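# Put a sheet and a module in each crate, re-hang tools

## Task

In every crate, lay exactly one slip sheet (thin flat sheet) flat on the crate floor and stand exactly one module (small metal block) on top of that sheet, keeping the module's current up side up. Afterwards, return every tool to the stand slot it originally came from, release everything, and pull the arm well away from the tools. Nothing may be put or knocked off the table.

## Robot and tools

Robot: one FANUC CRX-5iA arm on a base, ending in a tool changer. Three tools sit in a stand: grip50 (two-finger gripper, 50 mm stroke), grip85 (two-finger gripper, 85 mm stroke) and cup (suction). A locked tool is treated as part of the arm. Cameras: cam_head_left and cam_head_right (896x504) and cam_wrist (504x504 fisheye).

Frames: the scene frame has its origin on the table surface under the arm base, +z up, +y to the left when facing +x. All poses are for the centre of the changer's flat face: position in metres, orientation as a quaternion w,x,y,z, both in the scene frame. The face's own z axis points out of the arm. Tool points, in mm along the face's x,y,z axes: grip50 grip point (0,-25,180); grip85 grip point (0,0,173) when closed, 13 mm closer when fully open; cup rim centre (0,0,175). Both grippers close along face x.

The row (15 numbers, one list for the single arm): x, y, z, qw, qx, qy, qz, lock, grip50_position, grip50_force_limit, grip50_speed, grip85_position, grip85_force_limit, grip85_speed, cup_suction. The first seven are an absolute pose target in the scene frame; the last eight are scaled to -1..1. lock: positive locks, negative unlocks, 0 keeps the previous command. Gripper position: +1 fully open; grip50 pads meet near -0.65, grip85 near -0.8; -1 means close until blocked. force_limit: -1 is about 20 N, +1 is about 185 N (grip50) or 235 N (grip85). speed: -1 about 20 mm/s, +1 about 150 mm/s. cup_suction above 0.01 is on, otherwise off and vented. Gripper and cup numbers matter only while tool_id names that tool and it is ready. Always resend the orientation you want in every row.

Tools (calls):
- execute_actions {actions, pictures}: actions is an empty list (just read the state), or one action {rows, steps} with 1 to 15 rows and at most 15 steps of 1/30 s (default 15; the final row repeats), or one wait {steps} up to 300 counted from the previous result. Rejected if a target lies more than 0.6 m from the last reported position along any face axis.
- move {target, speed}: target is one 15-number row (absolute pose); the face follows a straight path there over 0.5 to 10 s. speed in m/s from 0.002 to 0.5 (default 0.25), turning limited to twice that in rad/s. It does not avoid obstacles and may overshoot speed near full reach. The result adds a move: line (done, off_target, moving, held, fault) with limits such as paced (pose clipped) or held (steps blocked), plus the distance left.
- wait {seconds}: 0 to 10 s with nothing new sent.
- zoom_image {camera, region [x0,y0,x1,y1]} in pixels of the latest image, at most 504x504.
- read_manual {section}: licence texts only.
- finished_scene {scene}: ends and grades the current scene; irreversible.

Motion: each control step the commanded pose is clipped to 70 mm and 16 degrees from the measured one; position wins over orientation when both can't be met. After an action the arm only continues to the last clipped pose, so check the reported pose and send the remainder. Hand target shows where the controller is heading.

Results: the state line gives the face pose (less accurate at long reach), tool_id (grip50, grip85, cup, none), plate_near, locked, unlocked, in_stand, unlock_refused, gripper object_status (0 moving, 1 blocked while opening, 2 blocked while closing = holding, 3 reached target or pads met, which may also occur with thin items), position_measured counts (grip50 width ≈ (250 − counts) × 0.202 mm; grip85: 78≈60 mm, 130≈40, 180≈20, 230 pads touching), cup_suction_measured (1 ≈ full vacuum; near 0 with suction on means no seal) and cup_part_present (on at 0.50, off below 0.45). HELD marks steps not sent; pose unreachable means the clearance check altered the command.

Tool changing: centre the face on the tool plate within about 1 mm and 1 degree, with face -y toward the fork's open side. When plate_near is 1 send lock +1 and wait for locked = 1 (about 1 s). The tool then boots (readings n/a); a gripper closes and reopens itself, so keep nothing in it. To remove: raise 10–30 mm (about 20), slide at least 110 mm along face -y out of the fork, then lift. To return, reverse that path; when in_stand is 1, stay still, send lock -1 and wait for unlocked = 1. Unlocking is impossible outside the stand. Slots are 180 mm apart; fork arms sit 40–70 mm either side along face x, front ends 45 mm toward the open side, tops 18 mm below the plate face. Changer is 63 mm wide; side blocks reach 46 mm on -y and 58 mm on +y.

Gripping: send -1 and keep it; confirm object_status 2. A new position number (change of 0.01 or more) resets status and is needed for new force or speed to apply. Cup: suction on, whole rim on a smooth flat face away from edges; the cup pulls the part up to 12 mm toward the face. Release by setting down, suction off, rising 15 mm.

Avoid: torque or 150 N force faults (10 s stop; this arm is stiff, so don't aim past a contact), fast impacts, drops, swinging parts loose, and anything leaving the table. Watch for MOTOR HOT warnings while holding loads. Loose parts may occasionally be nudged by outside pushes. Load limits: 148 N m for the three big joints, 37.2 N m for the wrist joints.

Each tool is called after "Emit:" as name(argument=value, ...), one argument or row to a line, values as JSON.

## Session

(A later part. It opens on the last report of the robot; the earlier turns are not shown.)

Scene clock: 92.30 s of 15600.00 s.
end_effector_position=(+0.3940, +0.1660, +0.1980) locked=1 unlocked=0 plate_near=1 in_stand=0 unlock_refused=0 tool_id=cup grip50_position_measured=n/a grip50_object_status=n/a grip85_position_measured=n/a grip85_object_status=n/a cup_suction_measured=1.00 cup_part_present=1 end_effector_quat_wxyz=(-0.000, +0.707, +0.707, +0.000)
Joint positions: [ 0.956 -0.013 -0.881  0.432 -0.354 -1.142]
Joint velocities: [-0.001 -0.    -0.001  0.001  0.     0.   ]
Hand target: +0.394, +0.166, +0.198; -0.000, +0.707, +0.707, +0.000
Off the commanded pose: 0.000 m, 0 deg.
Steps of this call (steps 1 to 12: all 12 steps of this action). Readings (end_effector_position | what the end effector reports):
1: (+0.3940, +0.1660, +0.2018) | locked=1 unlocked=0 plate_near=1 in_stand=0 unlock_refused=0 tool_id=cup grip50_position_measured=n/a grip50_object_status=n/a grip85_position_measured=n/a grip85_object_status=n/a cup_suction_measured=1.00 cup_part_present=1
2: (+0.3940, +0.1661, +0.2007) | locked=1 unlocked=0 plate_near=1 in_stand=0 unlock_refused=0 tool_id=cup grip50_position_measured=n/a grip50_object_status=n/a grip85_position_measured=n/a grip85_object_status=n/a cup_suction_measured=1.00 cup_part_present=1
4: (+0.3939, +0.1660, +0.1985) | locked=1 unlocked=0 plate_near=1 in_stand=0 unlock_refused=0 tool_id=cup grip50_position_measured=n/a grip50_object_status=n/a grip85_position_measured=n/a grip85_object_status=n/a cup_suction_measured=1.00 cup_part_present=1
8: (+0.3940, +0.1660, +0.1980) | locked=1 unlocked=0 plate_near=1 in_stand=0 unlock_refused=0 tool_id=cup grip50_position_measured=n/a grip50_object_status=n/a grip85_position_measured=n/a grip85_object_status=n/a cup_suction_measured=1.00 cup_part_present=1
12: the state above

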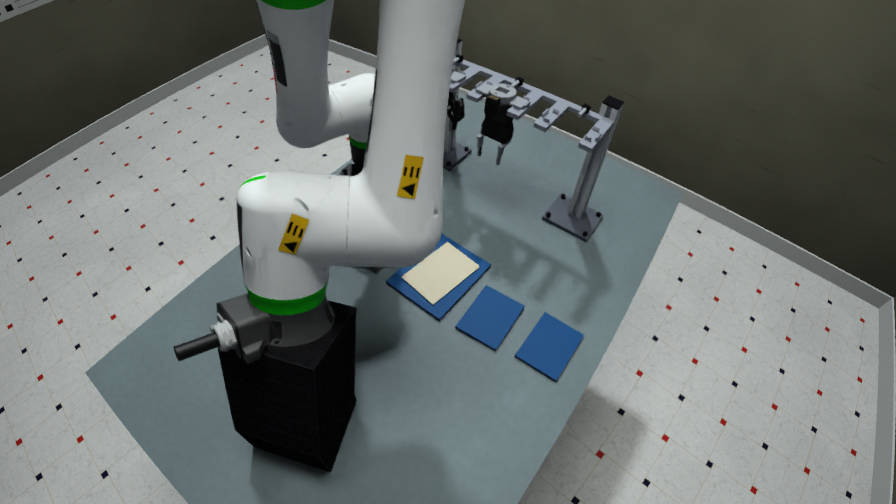

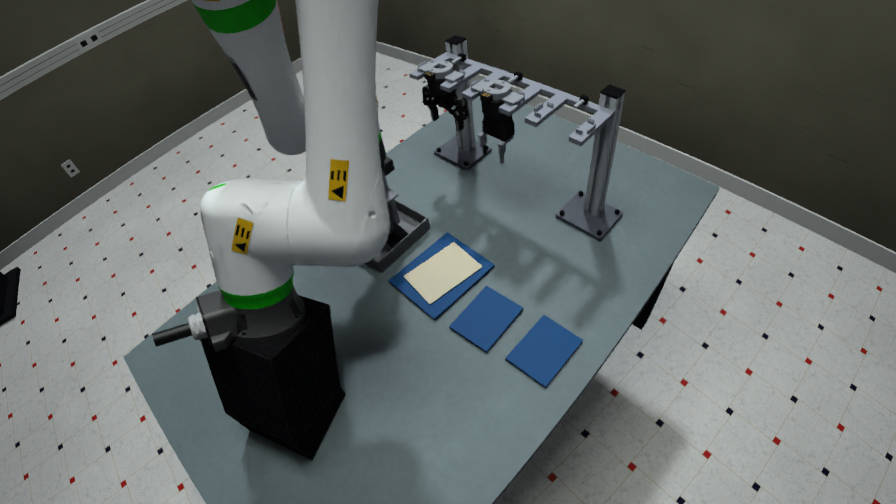

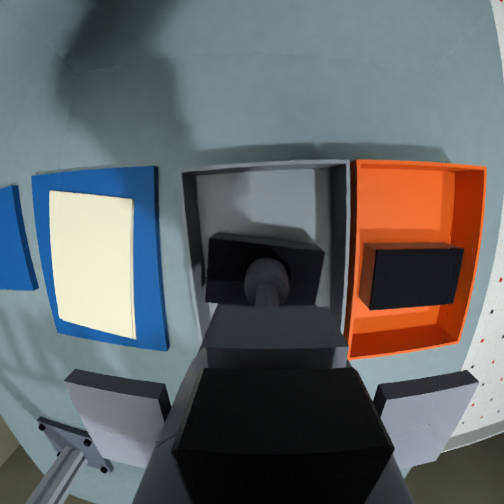

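Emit:
move(
  target=[0.394,0.166,0.27,0,0.7071,0.7071,0,0,1,0,0,1,0,0,1],
  speed=0.1,
)

Emit:
move(
  target=[0.55,0.25,0.27,0,0.6626,0.7490,0,0,1,0,0,1,0,0,1],
  speed=0.15,
)

Emit:
move(
  target=[0.55,0.25,0.196,0,0.6626,0.7490,0,0,1,0,0,1,0,0,1],
  speed=0.06,
)

Emit:
execute_actions(
  actions=[
    {"rows":[[0.55,0.25,0.196,0,0.6626,0.7490,0,0,1,0,0,1,0,0,-1]],"steps":15},
  ],
  pictures=false,
)

Emit:
move(
  target=[0.55,0.25,0.26,0,0.6626,0.7490,0,0,1,0,0,1,0,0,-1],
  speed=0.1,
)

Emit:
move(
  target=[0.39,-0.024,0.24,0,0.7071,0.7071,0,0,1,0,0,1,0,0,-1],
)

Emit:
move(
  target=[0.39,-0.024,0.24,0,0.7071,0.7071,0,0,1,0,0,1,0,0,-1],
  speed=0.02,
)

Scene clock: 108.63 s of 15600.00 s.
end_effector_position=(+0.3942, +0.1660, +0.2699) locked=1 unlocked=0 plate_near=1 in_stand=0 unlock_refused=0 tool_id=cup grip50_position_measured=n/a grip50_object_status=n/a grip85_position_measured=n/a grip85_object_status=n/a cup_suction_measured=1.00 cup_part_present=1 end_effector_quat_wxyz=(+0.000, +0.707, +0.707, -0.000)
Joint positions: [ 1.015 -0.227 -0.84   0.296 -0.608 -1.035]
Joint velocities: [-0.001 -0.002  0.    -0.    -0.001 -0.   ]
Hand target: +0.394, +0.166, +0.270; +0.000, +0.707, +0.707, +0.000
Off the commanded pose: 0.000 m, 0 deg.
move: done

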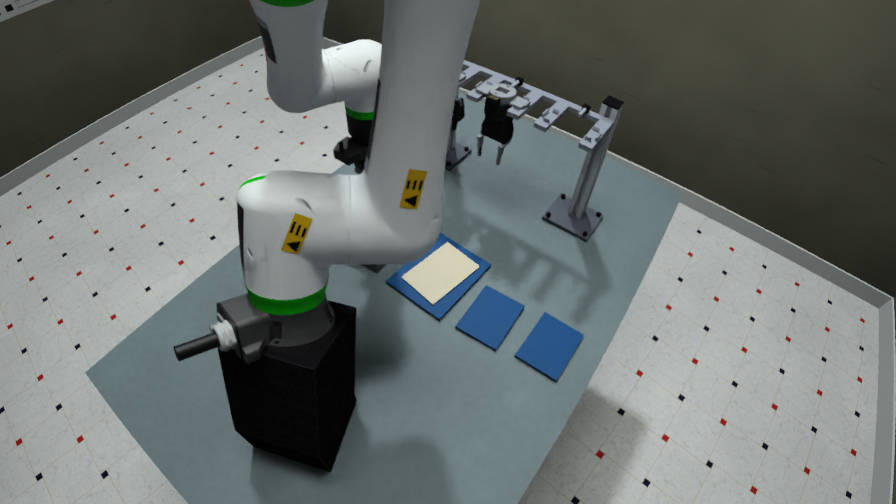

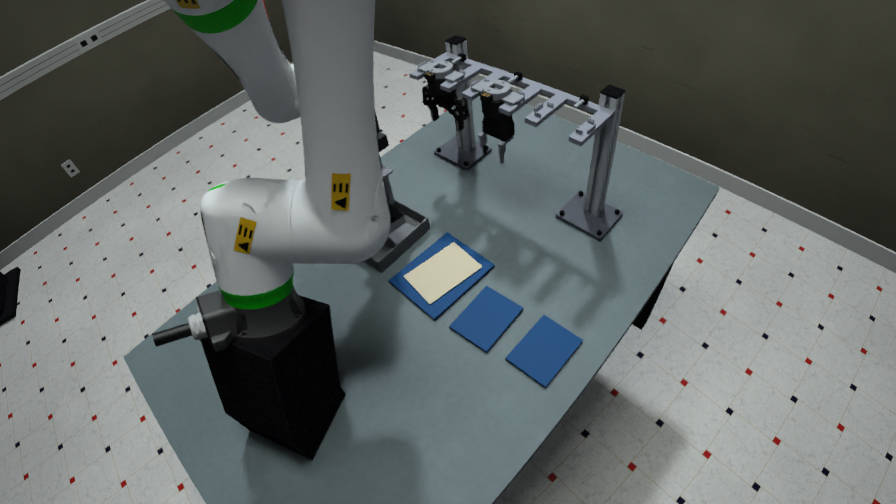

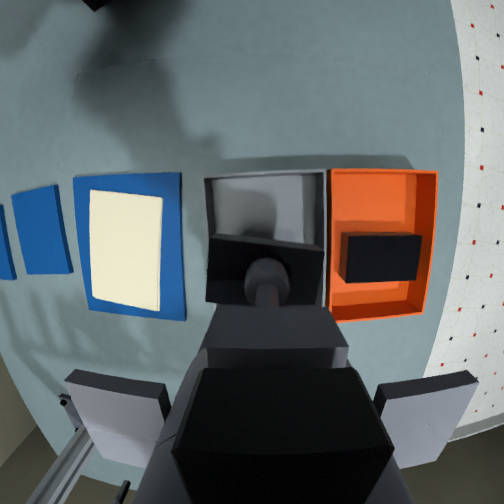

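Scene clock: 110.20 s of 15600.00 s.
end_effector_position=(+0.5501, +0.2497, +0.2698) locked=1 unlocked=0 plate_near=1 in_stand=0 unlock_refused=0 tool_id=cup grip50_position_measured=n/a grip50_object_status=n/a grip85_position_measured=n/a grip85_object_status=n/a cup_suction_measured=1.00 cup_part_present=1 end_effector_quat_wxyz=(-0.000, +0.663, +0.749, -0.000)
Joint positions: [ 0.908  0.122 -0.299  0.183 -0.773 -0.698]
Joint velocities: [-0.    -0.     0.001 -0.001 -0.001  0.001]
Hand target: +0.550, +0.250, +0.270; -0.000, +0.663, +0.749, -0.000
Off the commanded pose: 0.000 m, 0 deg.
move: done

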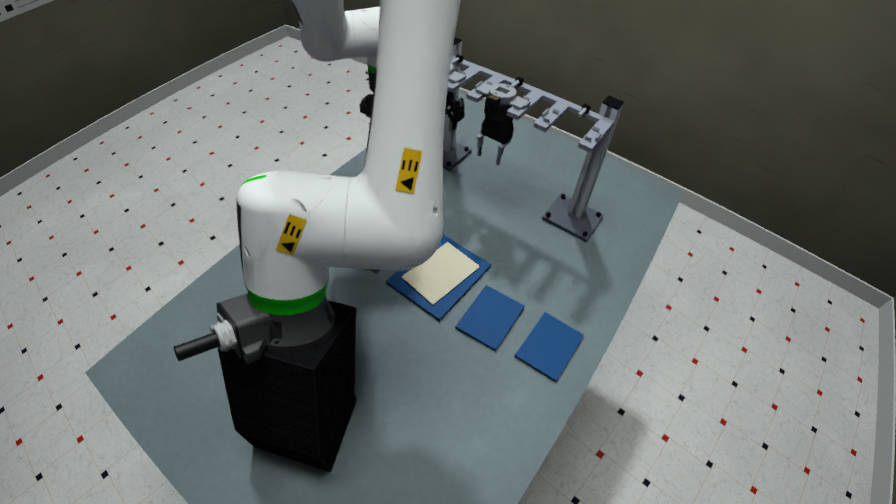

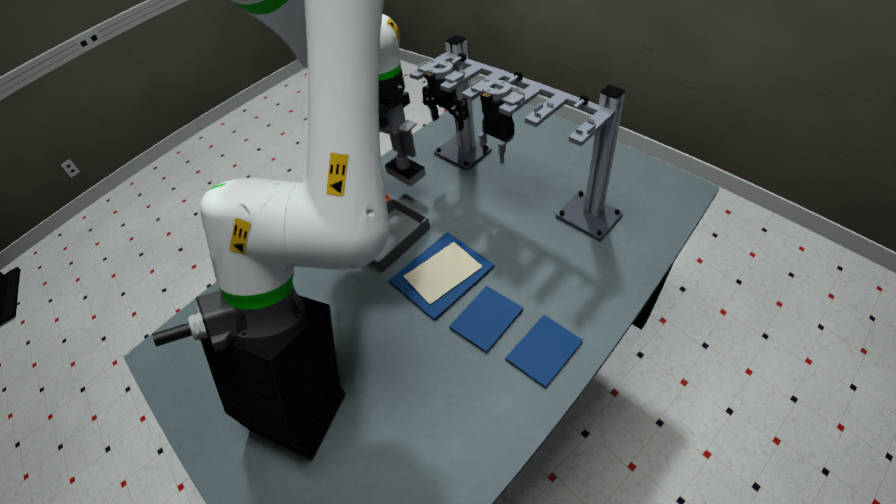

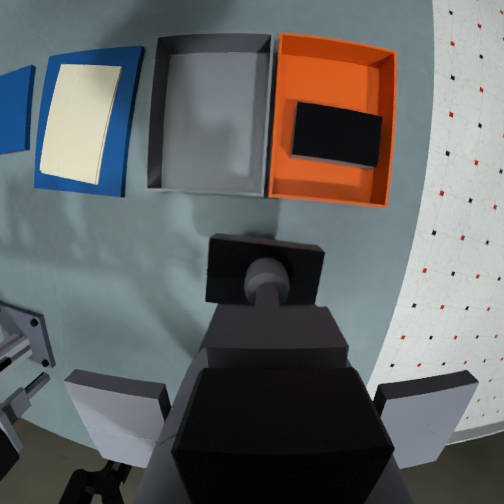

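Scene clock: 111.73 s of 15600.00 s.
end_effector_position=(+0.5498, +0.2499, +0.1960) locked=1 unlocked=0 plate_near=1 in_stand=0 unlock_refused=0 tool_id=cup grip50_position_measured=n/a grip50_object_status=n/a grip85_position_measured=n/a grip85_object_status=n/a cup_suction_measured=1.00 cup_part_present=1 end_effector_quat_wxyz=(-0.000, +0.662, +0.749, -0.000)
Joint positions: [ 0.888  0.263 -0.311  0.207 -0.619 -0.716]
Joint velocities: [-0.001  0.    -0.     0.     0.    -0.   ]
Hand target: +0.550, +0.250, +0.196; -0.000, +0.662, +0.749, +0.000
Off the commanded pose: 0.000 m, 0 deg.
move: done

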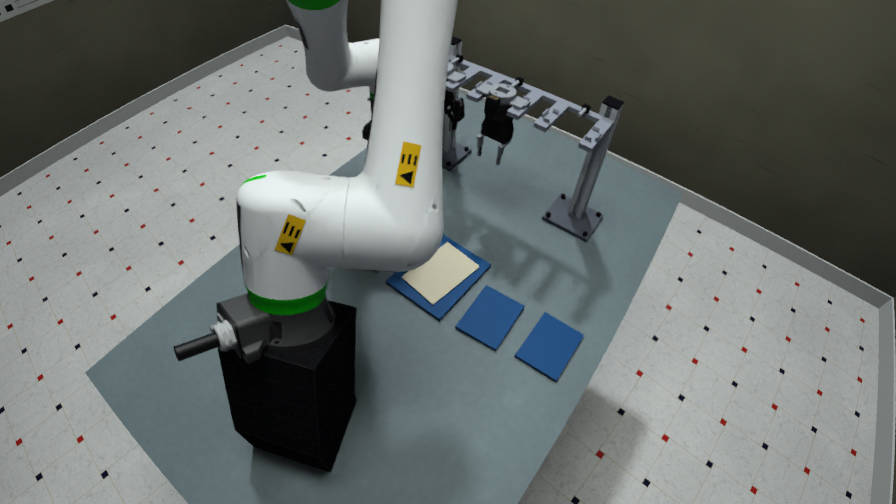

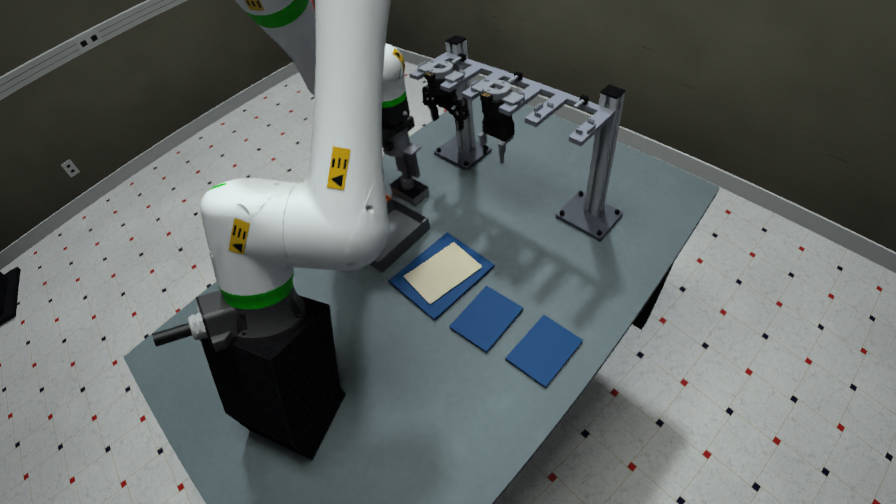

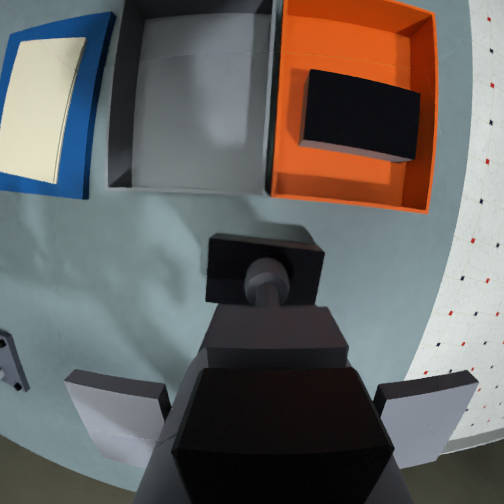

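Scene clock: 112.23 s of 15600.00 s.
end_effector_position=(+0.5500, +0.2500, +0.1960) locked=1 unlocked=0 plate_near=1 in_stand=0 unlock_refused=0 tool_id=cup grip50_position_measured=n/a grip50_object_status=n/a grip85_position_measured=n/a grip85_object_status=n/a cup_suction_measured=0.01 cup_part_present=0 end_effector_quat_wxyz=(+0.000, +0.663, +0.749, -0.000)
Joint positions: [ 0.888  0.264 -0.311  0.208 -0.619 -0.717]
Joint velocities: [ 0.001  0.001  0.    -0.     0.     0.001]
Hand target: +0.550, +0.250, +0.196; +0.000, +0.663, +0.749, +0.000
Off the commanded pose: 0.000 m, 0 deg.
Steps of this call (steps 1 to 15: all 15 steps of this action). Readings (end_effector_position | what the end effector reports):
1: (+0.5498, +0.2499, +0.1960) | locked=1 unlocked=0 plate_near=1 in_stand=0 unlock_refused=0 tool_id=cup grip50_position_measured=n/a grip50_object_status=n/a grip85_position_measured=n/a grip85_object_status=n/a cup_suction_measured=0.70 cup_part_present=1
2: (+0.5499, +0.2499, +0.1960) | locked=1 unlocked=0 plate_near=1 in_stand=0 unlock_refused=0 tool_id=cup grip50_position_measured=n/a grip50_object_status=n/a grip85_position_measured=n/a grip85_object_status=n/a cup_suction_measured=0.14 cup_part_present=0
4: (+0.5500, +0.2499, +0.1961) | locked=1 unlocked=0 plate_near=1 in_stand=0 unlock_refused=0 tool_id=cup grip50_position_measured=n/a grip50_object_status=n/a grip85_position_measured=n/a grip85_object_status=n/a cup_suction_measured=0.01 cup_part_present=0
8: (+0.5500, +0.2500, +0.1960) | locked=1 unlocked=0 plate_near=1 in_stand=0 unlock_refused=0 tool_id=cup grip50_position_measured=n/a grip50_object_status=n/a grip85_position_measured=n/a grip85_object_status=n/a cup_suction_measured=0.01 cup_part_present=0
15: the state above

Scene clock: 113.43 s of 15600.00 s.
end_effector_position=(+0.5501, +0.2501, +0.2599) locked=1 unlocked=0 plate_near=1 in_stand=0 unlock_refused=0 tool_id=cup grip50_position_measured=n/a grip50_object_status=n/a grip85_position_measured=n/a grip85_object_status=n/a cup_suction_measured=0.01 cup_part_present=0 end_effector_quat_wxyz=(+0.000, +0.663, +0.749, -0.000)
Joint positions: [ 0.906  0.14  -0.302  0.187 -0.751 -0.702]
Joint velocities: [-0.001 -0.    -0.    -0.    -0.001  0.   ]
Hand target: +0.550, +0.250, +0.260; +0.000, +0.663, +0.749, -0.000
Off the commanded pose: 0.000 m, 0 deg.
move: done

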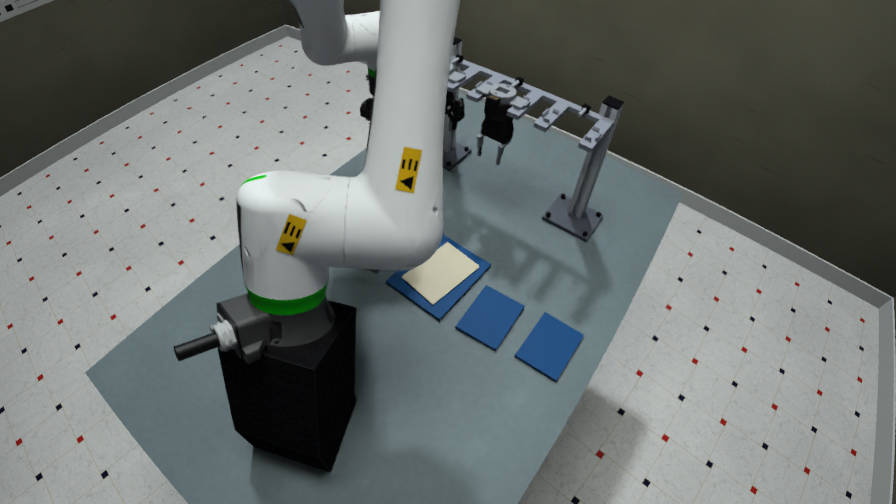

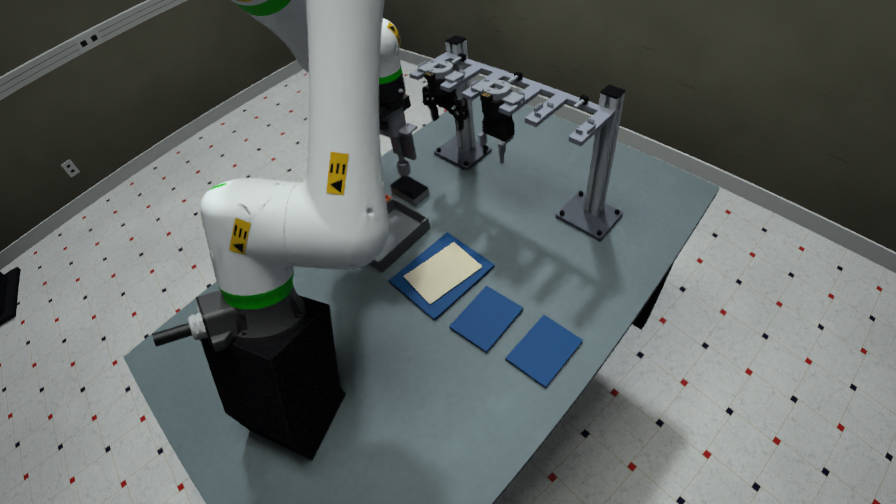

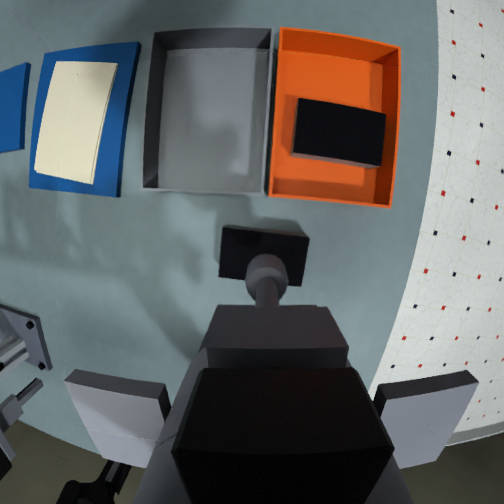

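Scene clock: 115.20 s of 15600.00 s.
end_effector_position=(+0.3888, -0.0232, +0.2405) locked=1 unlocked=0 plate_near=1 in_stand=0 unlock_refused=0 tool_id=cup grip50_position_measured=n/a grip50_object_status=n/a grip85_position_measured=n/a grip85_object_status=n/a cup_suction_measured=0.01 cup_part_present=0 end_effector_quat_wxyz=(-0.002, +0.707, +0.707, -0.000)
Joint positions: [ 0.429 -0.135 -0.805 -0.128 -0.505 -0.135]
Joint velocities: [-0.002  0.     0.002 -0.005 -0.003  0.006]
Hand target: +0.389, -0.023, +0.240; -0.002, +0.707, +0.707, -0.000
Off the commanded pose: 0.002 m, 0 deg.
move: done

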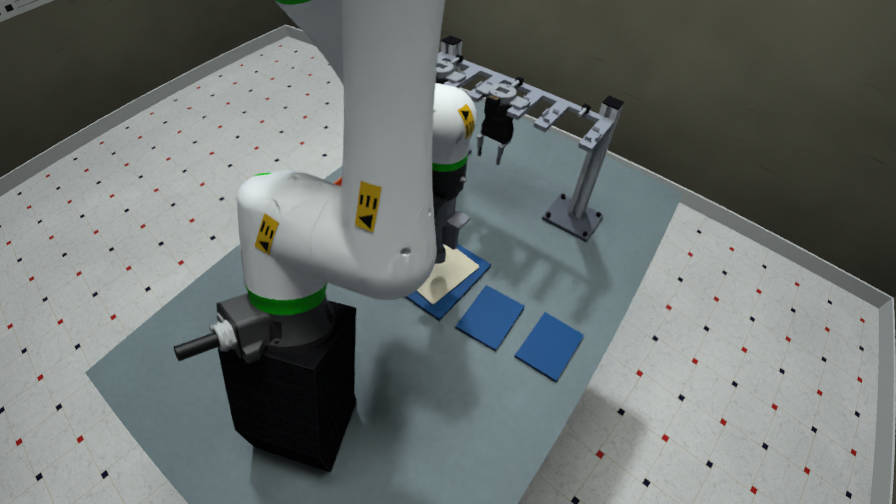

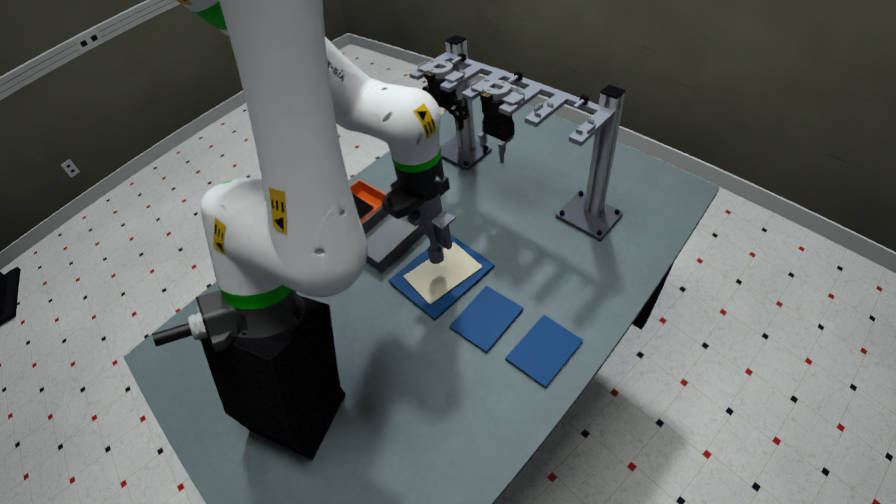

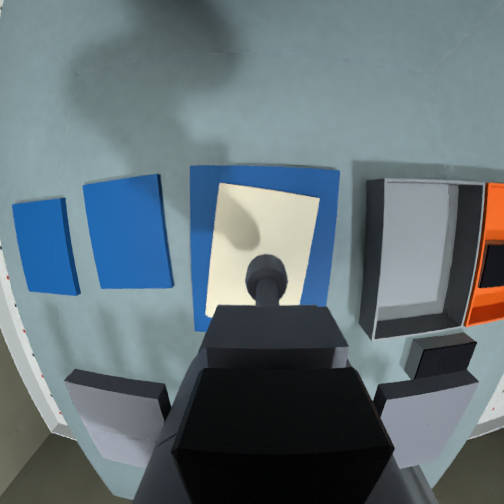

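Scene clock: 115.90 s of 15600.00 s.
end_effector_position=(+0.3900, -0.0240, +0.2400) locked=1 unlocked=0 plate_near=1 in_stand=0 unlock_refused=0 tool_id=cup grip50_position_measured=n/a grip50_object_status=n/a grip85_position_measured=n/a grip85_object_status=n/a cup_suction_measured=0.01 cup_part_present=0 end_effector_quat_wxyz=(-0.000, +0.707, +0.707, +0.000)
Joint positions: [ 0.428 -0.132 -0.804 -0.124 -0.501 -0.136]
Joint velocities: [-0.     0.    -0.     0.     0.     0.001]
Hand target: +0.390, -0.024, +0.240; -0.000, +0.707, +0.707, +0.000
Off the commanded pose: 0.000 m, 0 deg.
move: done

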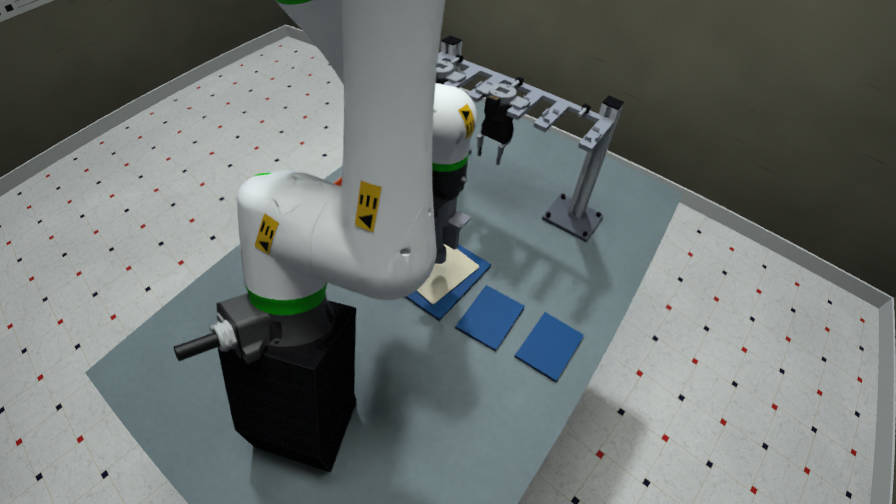

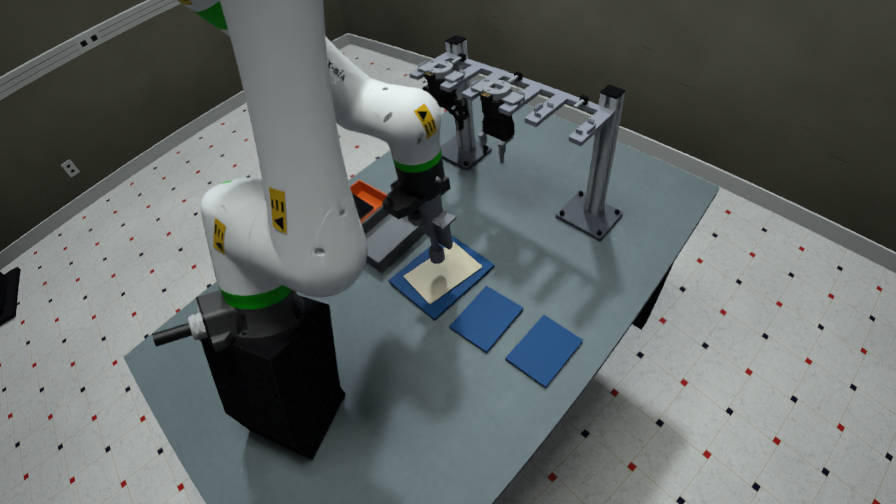

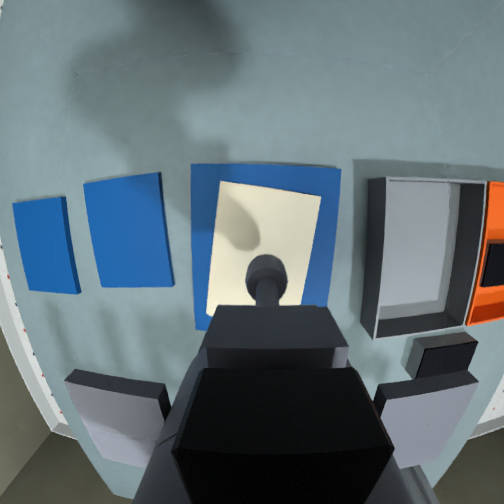

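Emit:
move(
  target=[0.392,-0.024,0.185,0,0.7547,0.6561,0,0,1,0,0,1,0,0,1],
  speed=0.08,
)

Emit:
execute_actions(
  actions=[
    {"rows":[[0.392,-0.024,0.180,0,0.7547,0.6561,0,0,1,0,0,1,0,0,1]],"steps":15},
  ],
  pictures=false,
)

Emit:
move(
  target=[0.392,-0.024,0.24,0,0.7547,0.6561,0,0,1,0,0,1,0,0,1],
  speed=0.1,
)

Emit:
move(
  target=[0.386,0.167,0.24,0,0.6884,0.7254,0,0,1,0,0,1,0,0,1],
  speed=0.15,
)

Emit:
move(
  target=[0.386,0.167,0.215,0,0.6884,0.7254,0,0,1,0,0,1,0,0,1],
  speed=0.05,
)

Scene clock: 127.63 s of 15600.00 s.
end_effector_position=(+0.3919, -0.0240, +0.1851) locked=1 unlocked=0 plate_near=1 in_stand=0 unlock_refused=0 tool_id=cup grip50_position_measured=n/a grip50_object_status=n/a grip85_position_measured=n/a grip85_object_status=n/a cup_suction_measured=0.84 cup_part_present=1 end_effector_quat_wxyz=(-0.000, +0.755, +0.656, +0.000)
Joint positions: [ 0.434  0.054 -0.778 -0.173 -0.342 -0.227]
Joint velocities: [-0.001  0.001 -0.     0.     0.001  0.   ]
Hand target: +0.392, -0.024, +0.185; -0.000, +0.755, +0.656, +0.000
Off the commanded pose: 0.000 m, 0 deg.
move: done

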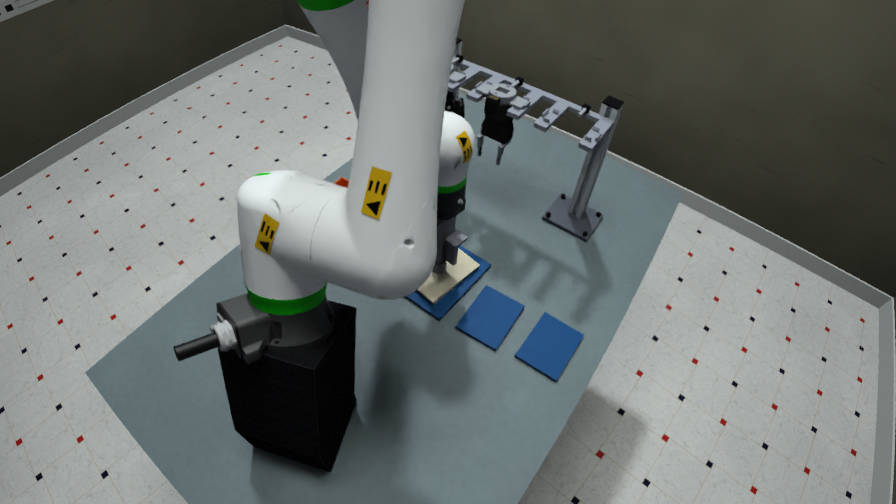

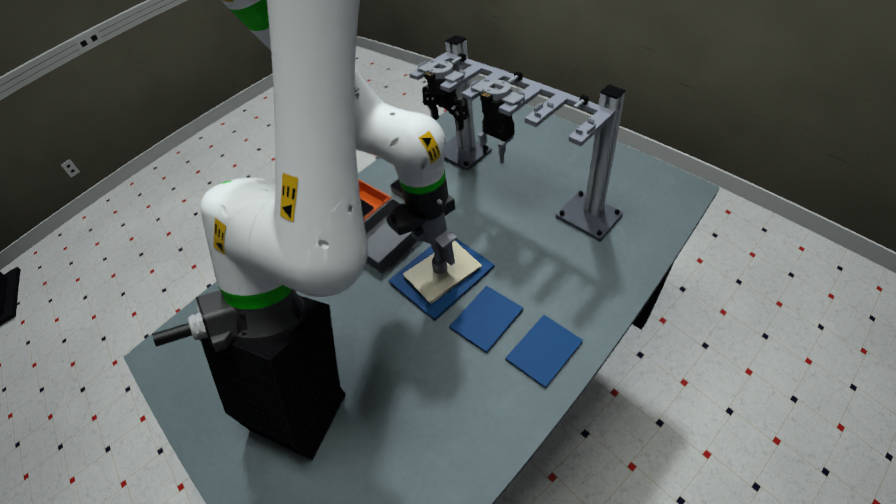

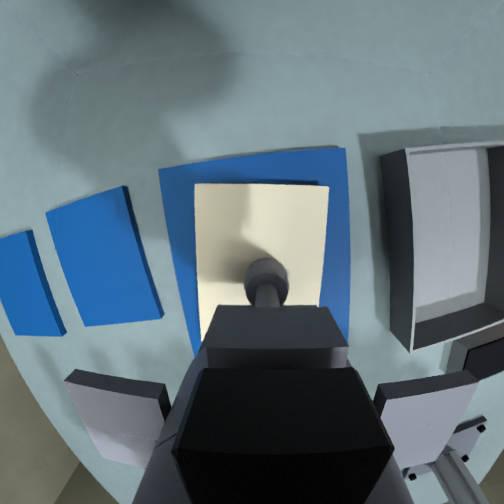

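Scene clock: 128.13 s of 15600.00 s.
end_effector_position=(+0.3920, -0.0240, +0.1800) locked=1 unlocked=0 plate_near=1 in_stand=0 unlock_refused=0 tool_id=cup grip50_position_measured=n/a grip50_object_status=n/a grip85_position_measured=n/a grip85_object_status=n/a cup_suction_measured=0.96 cup_part_present=1 end_effector_quat_wxyz=(-0.000, +0.755, +0.656, +0.000)
Joint positions: [ 0.435  0.071 -0.775 -0.178 -0.328 -0.223]
Joint velocities: [-0.001  0.    -0.     0.    -0.    -0.001]
Hand target: +0.392, -0.024, +0.180; -0.000, +0.755, +0.656, +0.000
Off the commanded pose: 0.000 m, 0 deg.
Steps of this call (steps 1 to 15: all 15 steps of this action). Readings (end_effector_position | what the end effector reports):
1: (+0.3919, -0.0240, +0.1850) | locked=1 unlocked=0 plate_near=1 in_stand=0 unlock_refused=0 tool_id=cup grip50_position_measured=n/a grip50_object_status=n/a grip85_position_measured=n/a grip85_object_status=n/a cup_suction_measured=0.86 cup_part_present=1
2: (+0.3920, -0.0240, +0.1837) | locked=1 unlocked=0 plate_near=1 in_stand=0 unlock_refused=0 tool_id=cup grip50_position_measured=n/a grip50_object_status=n/a grip85_position_measured=n/a grip85_object_status=n/a cup_suction_measured=0.89 cup_part_present=1
4: (+0.3919, -0.0240, +0.1808) | locked=1 unlocked=0 plate_near=1 in_stand=0 unlock_refused=0 tool_id=cup grip50_position_measured=n/a grip50_object_status=n/a grip85_position_measured=n/a grip85_object_status=n/a cup_suction_measured=0.93 cup_part_present=1
8: (+0.3920, -0.0240, +0.1800) | locked=1 unlocked=0 plate_near=1 in_stand=0 unlock_refused=0 tool_id=cup grip50_position_measured=n/a grip50_object_status=n/a grip85_position_measured=n/a grip85_object_status=n/a cup_suction_measured=0.95 cup_part_present=1
15: the state above

Scene clock: 129.33 s of 15600.00 s.
end_effector_position=(+0.3921, -0.0241, +0.2399) locked=1 unlocked=0 plate_near=1 in_stand=0 unlock_refused=0 tool_id=cup grip50_position_measured=n/a grip50_object_status=n/a grip85_position_measured=n/a grip85_object_status=n/a cup_suction_measured=0.96 cup_part_present=1 end_effector_quat_wxyz=(+0.000, +0.755, +0.656, -0.000)
Joint positions: [ 0.426 -0.127 -0.798 -0.124 -0.502 -0.275]
Joint velocities: [ 0.    -0.    -0.     0.    -0.001  0.001]
Hand target: +0.392, -0.024, +0.240; +0.000, +0.755, +0.656, -0.000
Off the commanded pose: 0.000 m, 0 deg.
move: done

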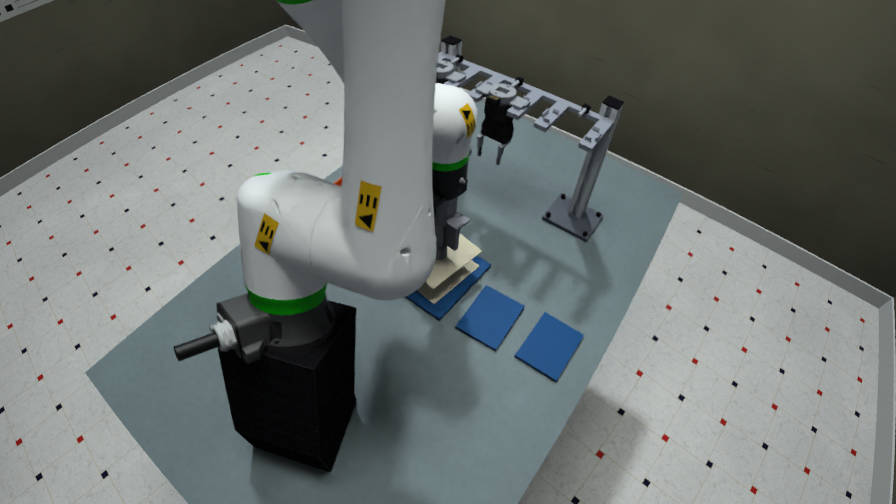

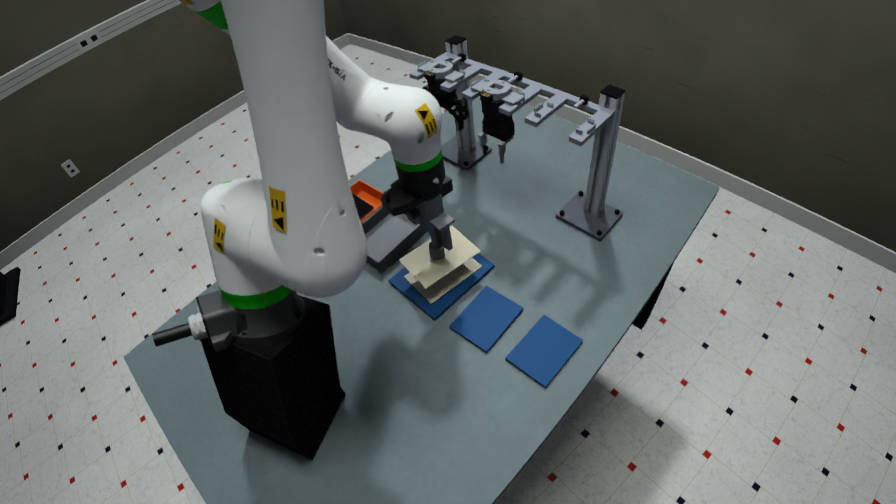

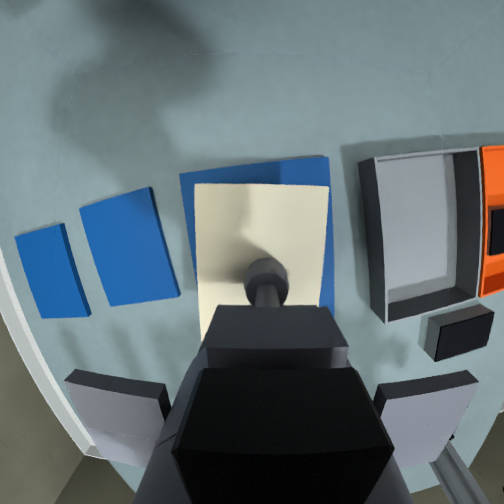

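Scene clock: 131.00 s of 15600.00 s.
end_effector_position=(+0.3871, +0.1666, +0.2398) locked=1 unlocked=0 plate_near=1 in_stand=0 unlock_refused=0 tool_id=cup grip50_position_measured=n/a grip50_object_status=n/a grip85_position_measured=n/a grip85_object_status=n/a cup_suction_measured=0.96 cup_part_present=1 end_effector_quat_wxyz=(+0.002, +0.688, +0.726, +0.000)
Joint positions: [ 1.009 -0.153 -0.882  0.359 -0.497 -1.049]
Joint velocities: [ 0.002  0.    -0.003  0.002 -0.    -0.001]
Hand target: +0.387, +0.167, +0.240; +0.002, +0.688, +0.726, +0.000
Off the commanded pose: 0.001 m, 0 deg.
move: done

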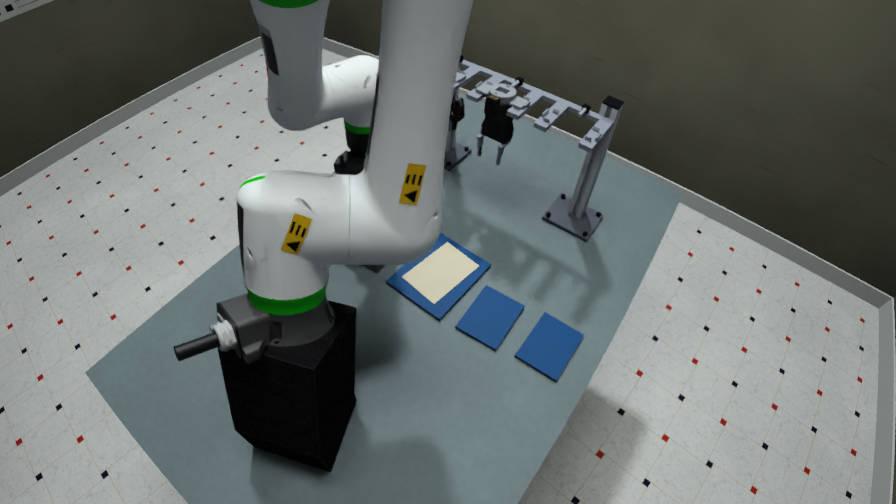

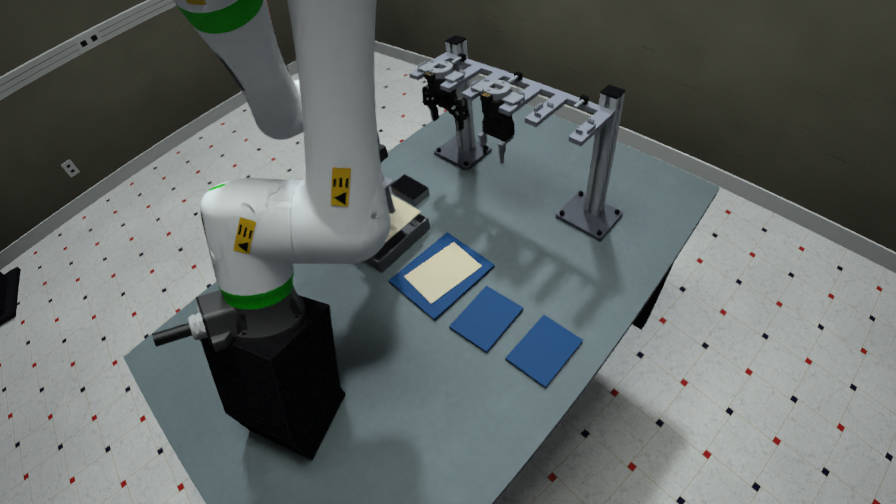

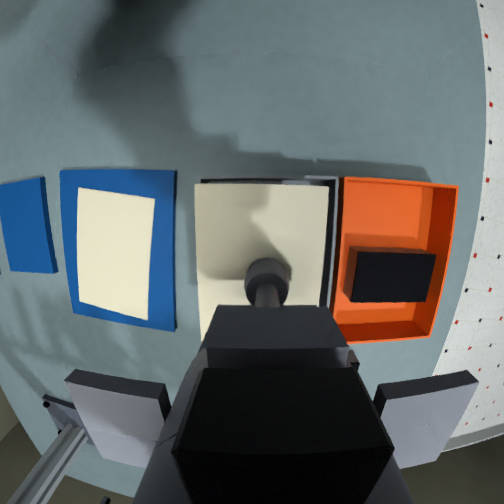

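Scene clock: 131.80 s of 15600.00 s.
end_effector_position=(+0.3859, +0.1670, +0.2151) locked=1 unlocked=0 plate_near=1 in_stand=0 unlock_refused=0 tool_id=cup grip50_position_measured=n/a grip50_object_status=n/a grip85_position_measured=n/a grip85_object_status=n/a cup_suction_measured=0.96 cup_part_present=1 end_effector_quat_wxyz=(-0.000, +0.688, +0.725, +0.000)
Joint positions: [ 0.989 -0.078 -0.896  0.406 -0.408 -1.088]
Joint velocities: [-0.001  0.001 -0.     0.001  0.001 -0.001]
Hand target: +0.386, +0.167, +0.215; -0.000, +0.688, +0.725, +0.000
Off the commanded pose: 0.000 m, 0 deg.
move: done

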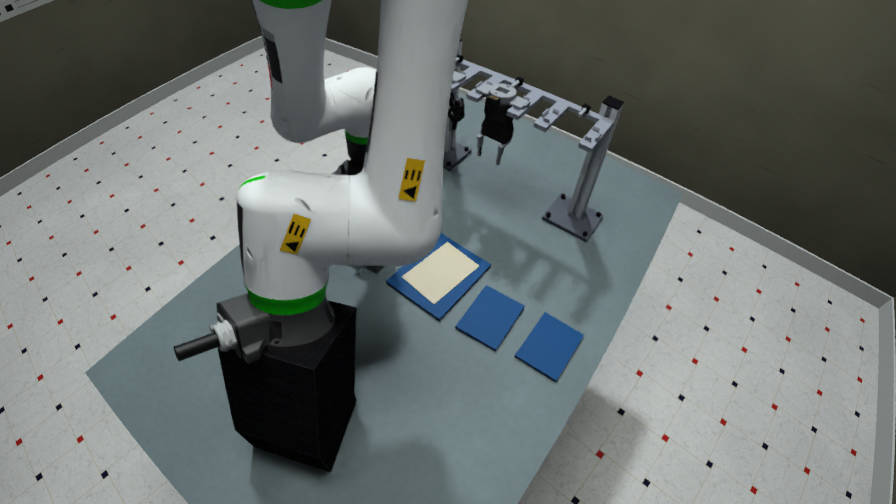

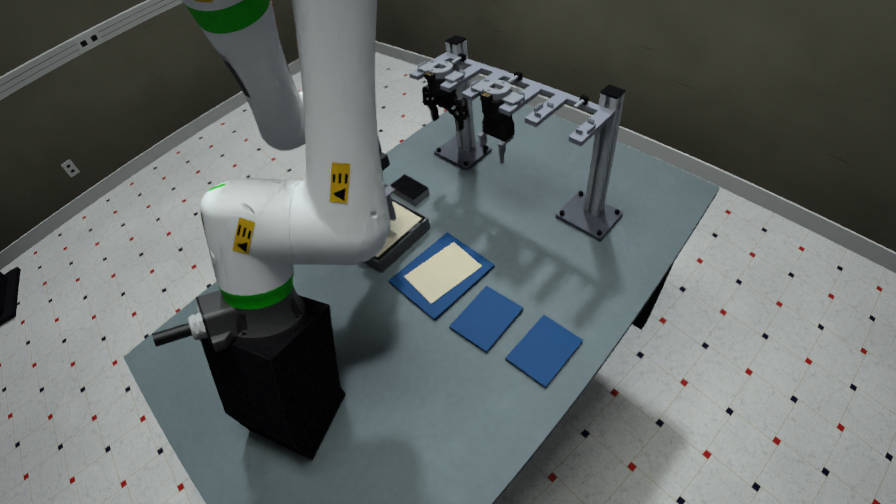

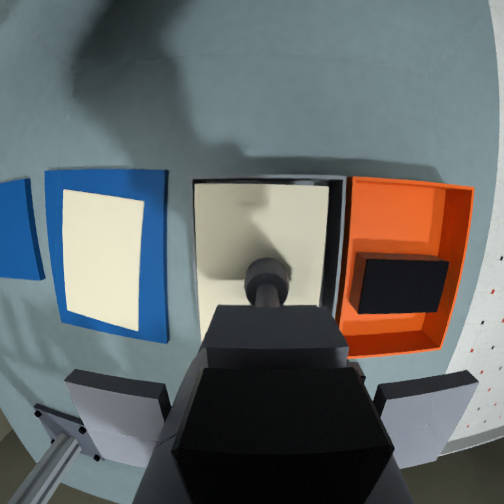

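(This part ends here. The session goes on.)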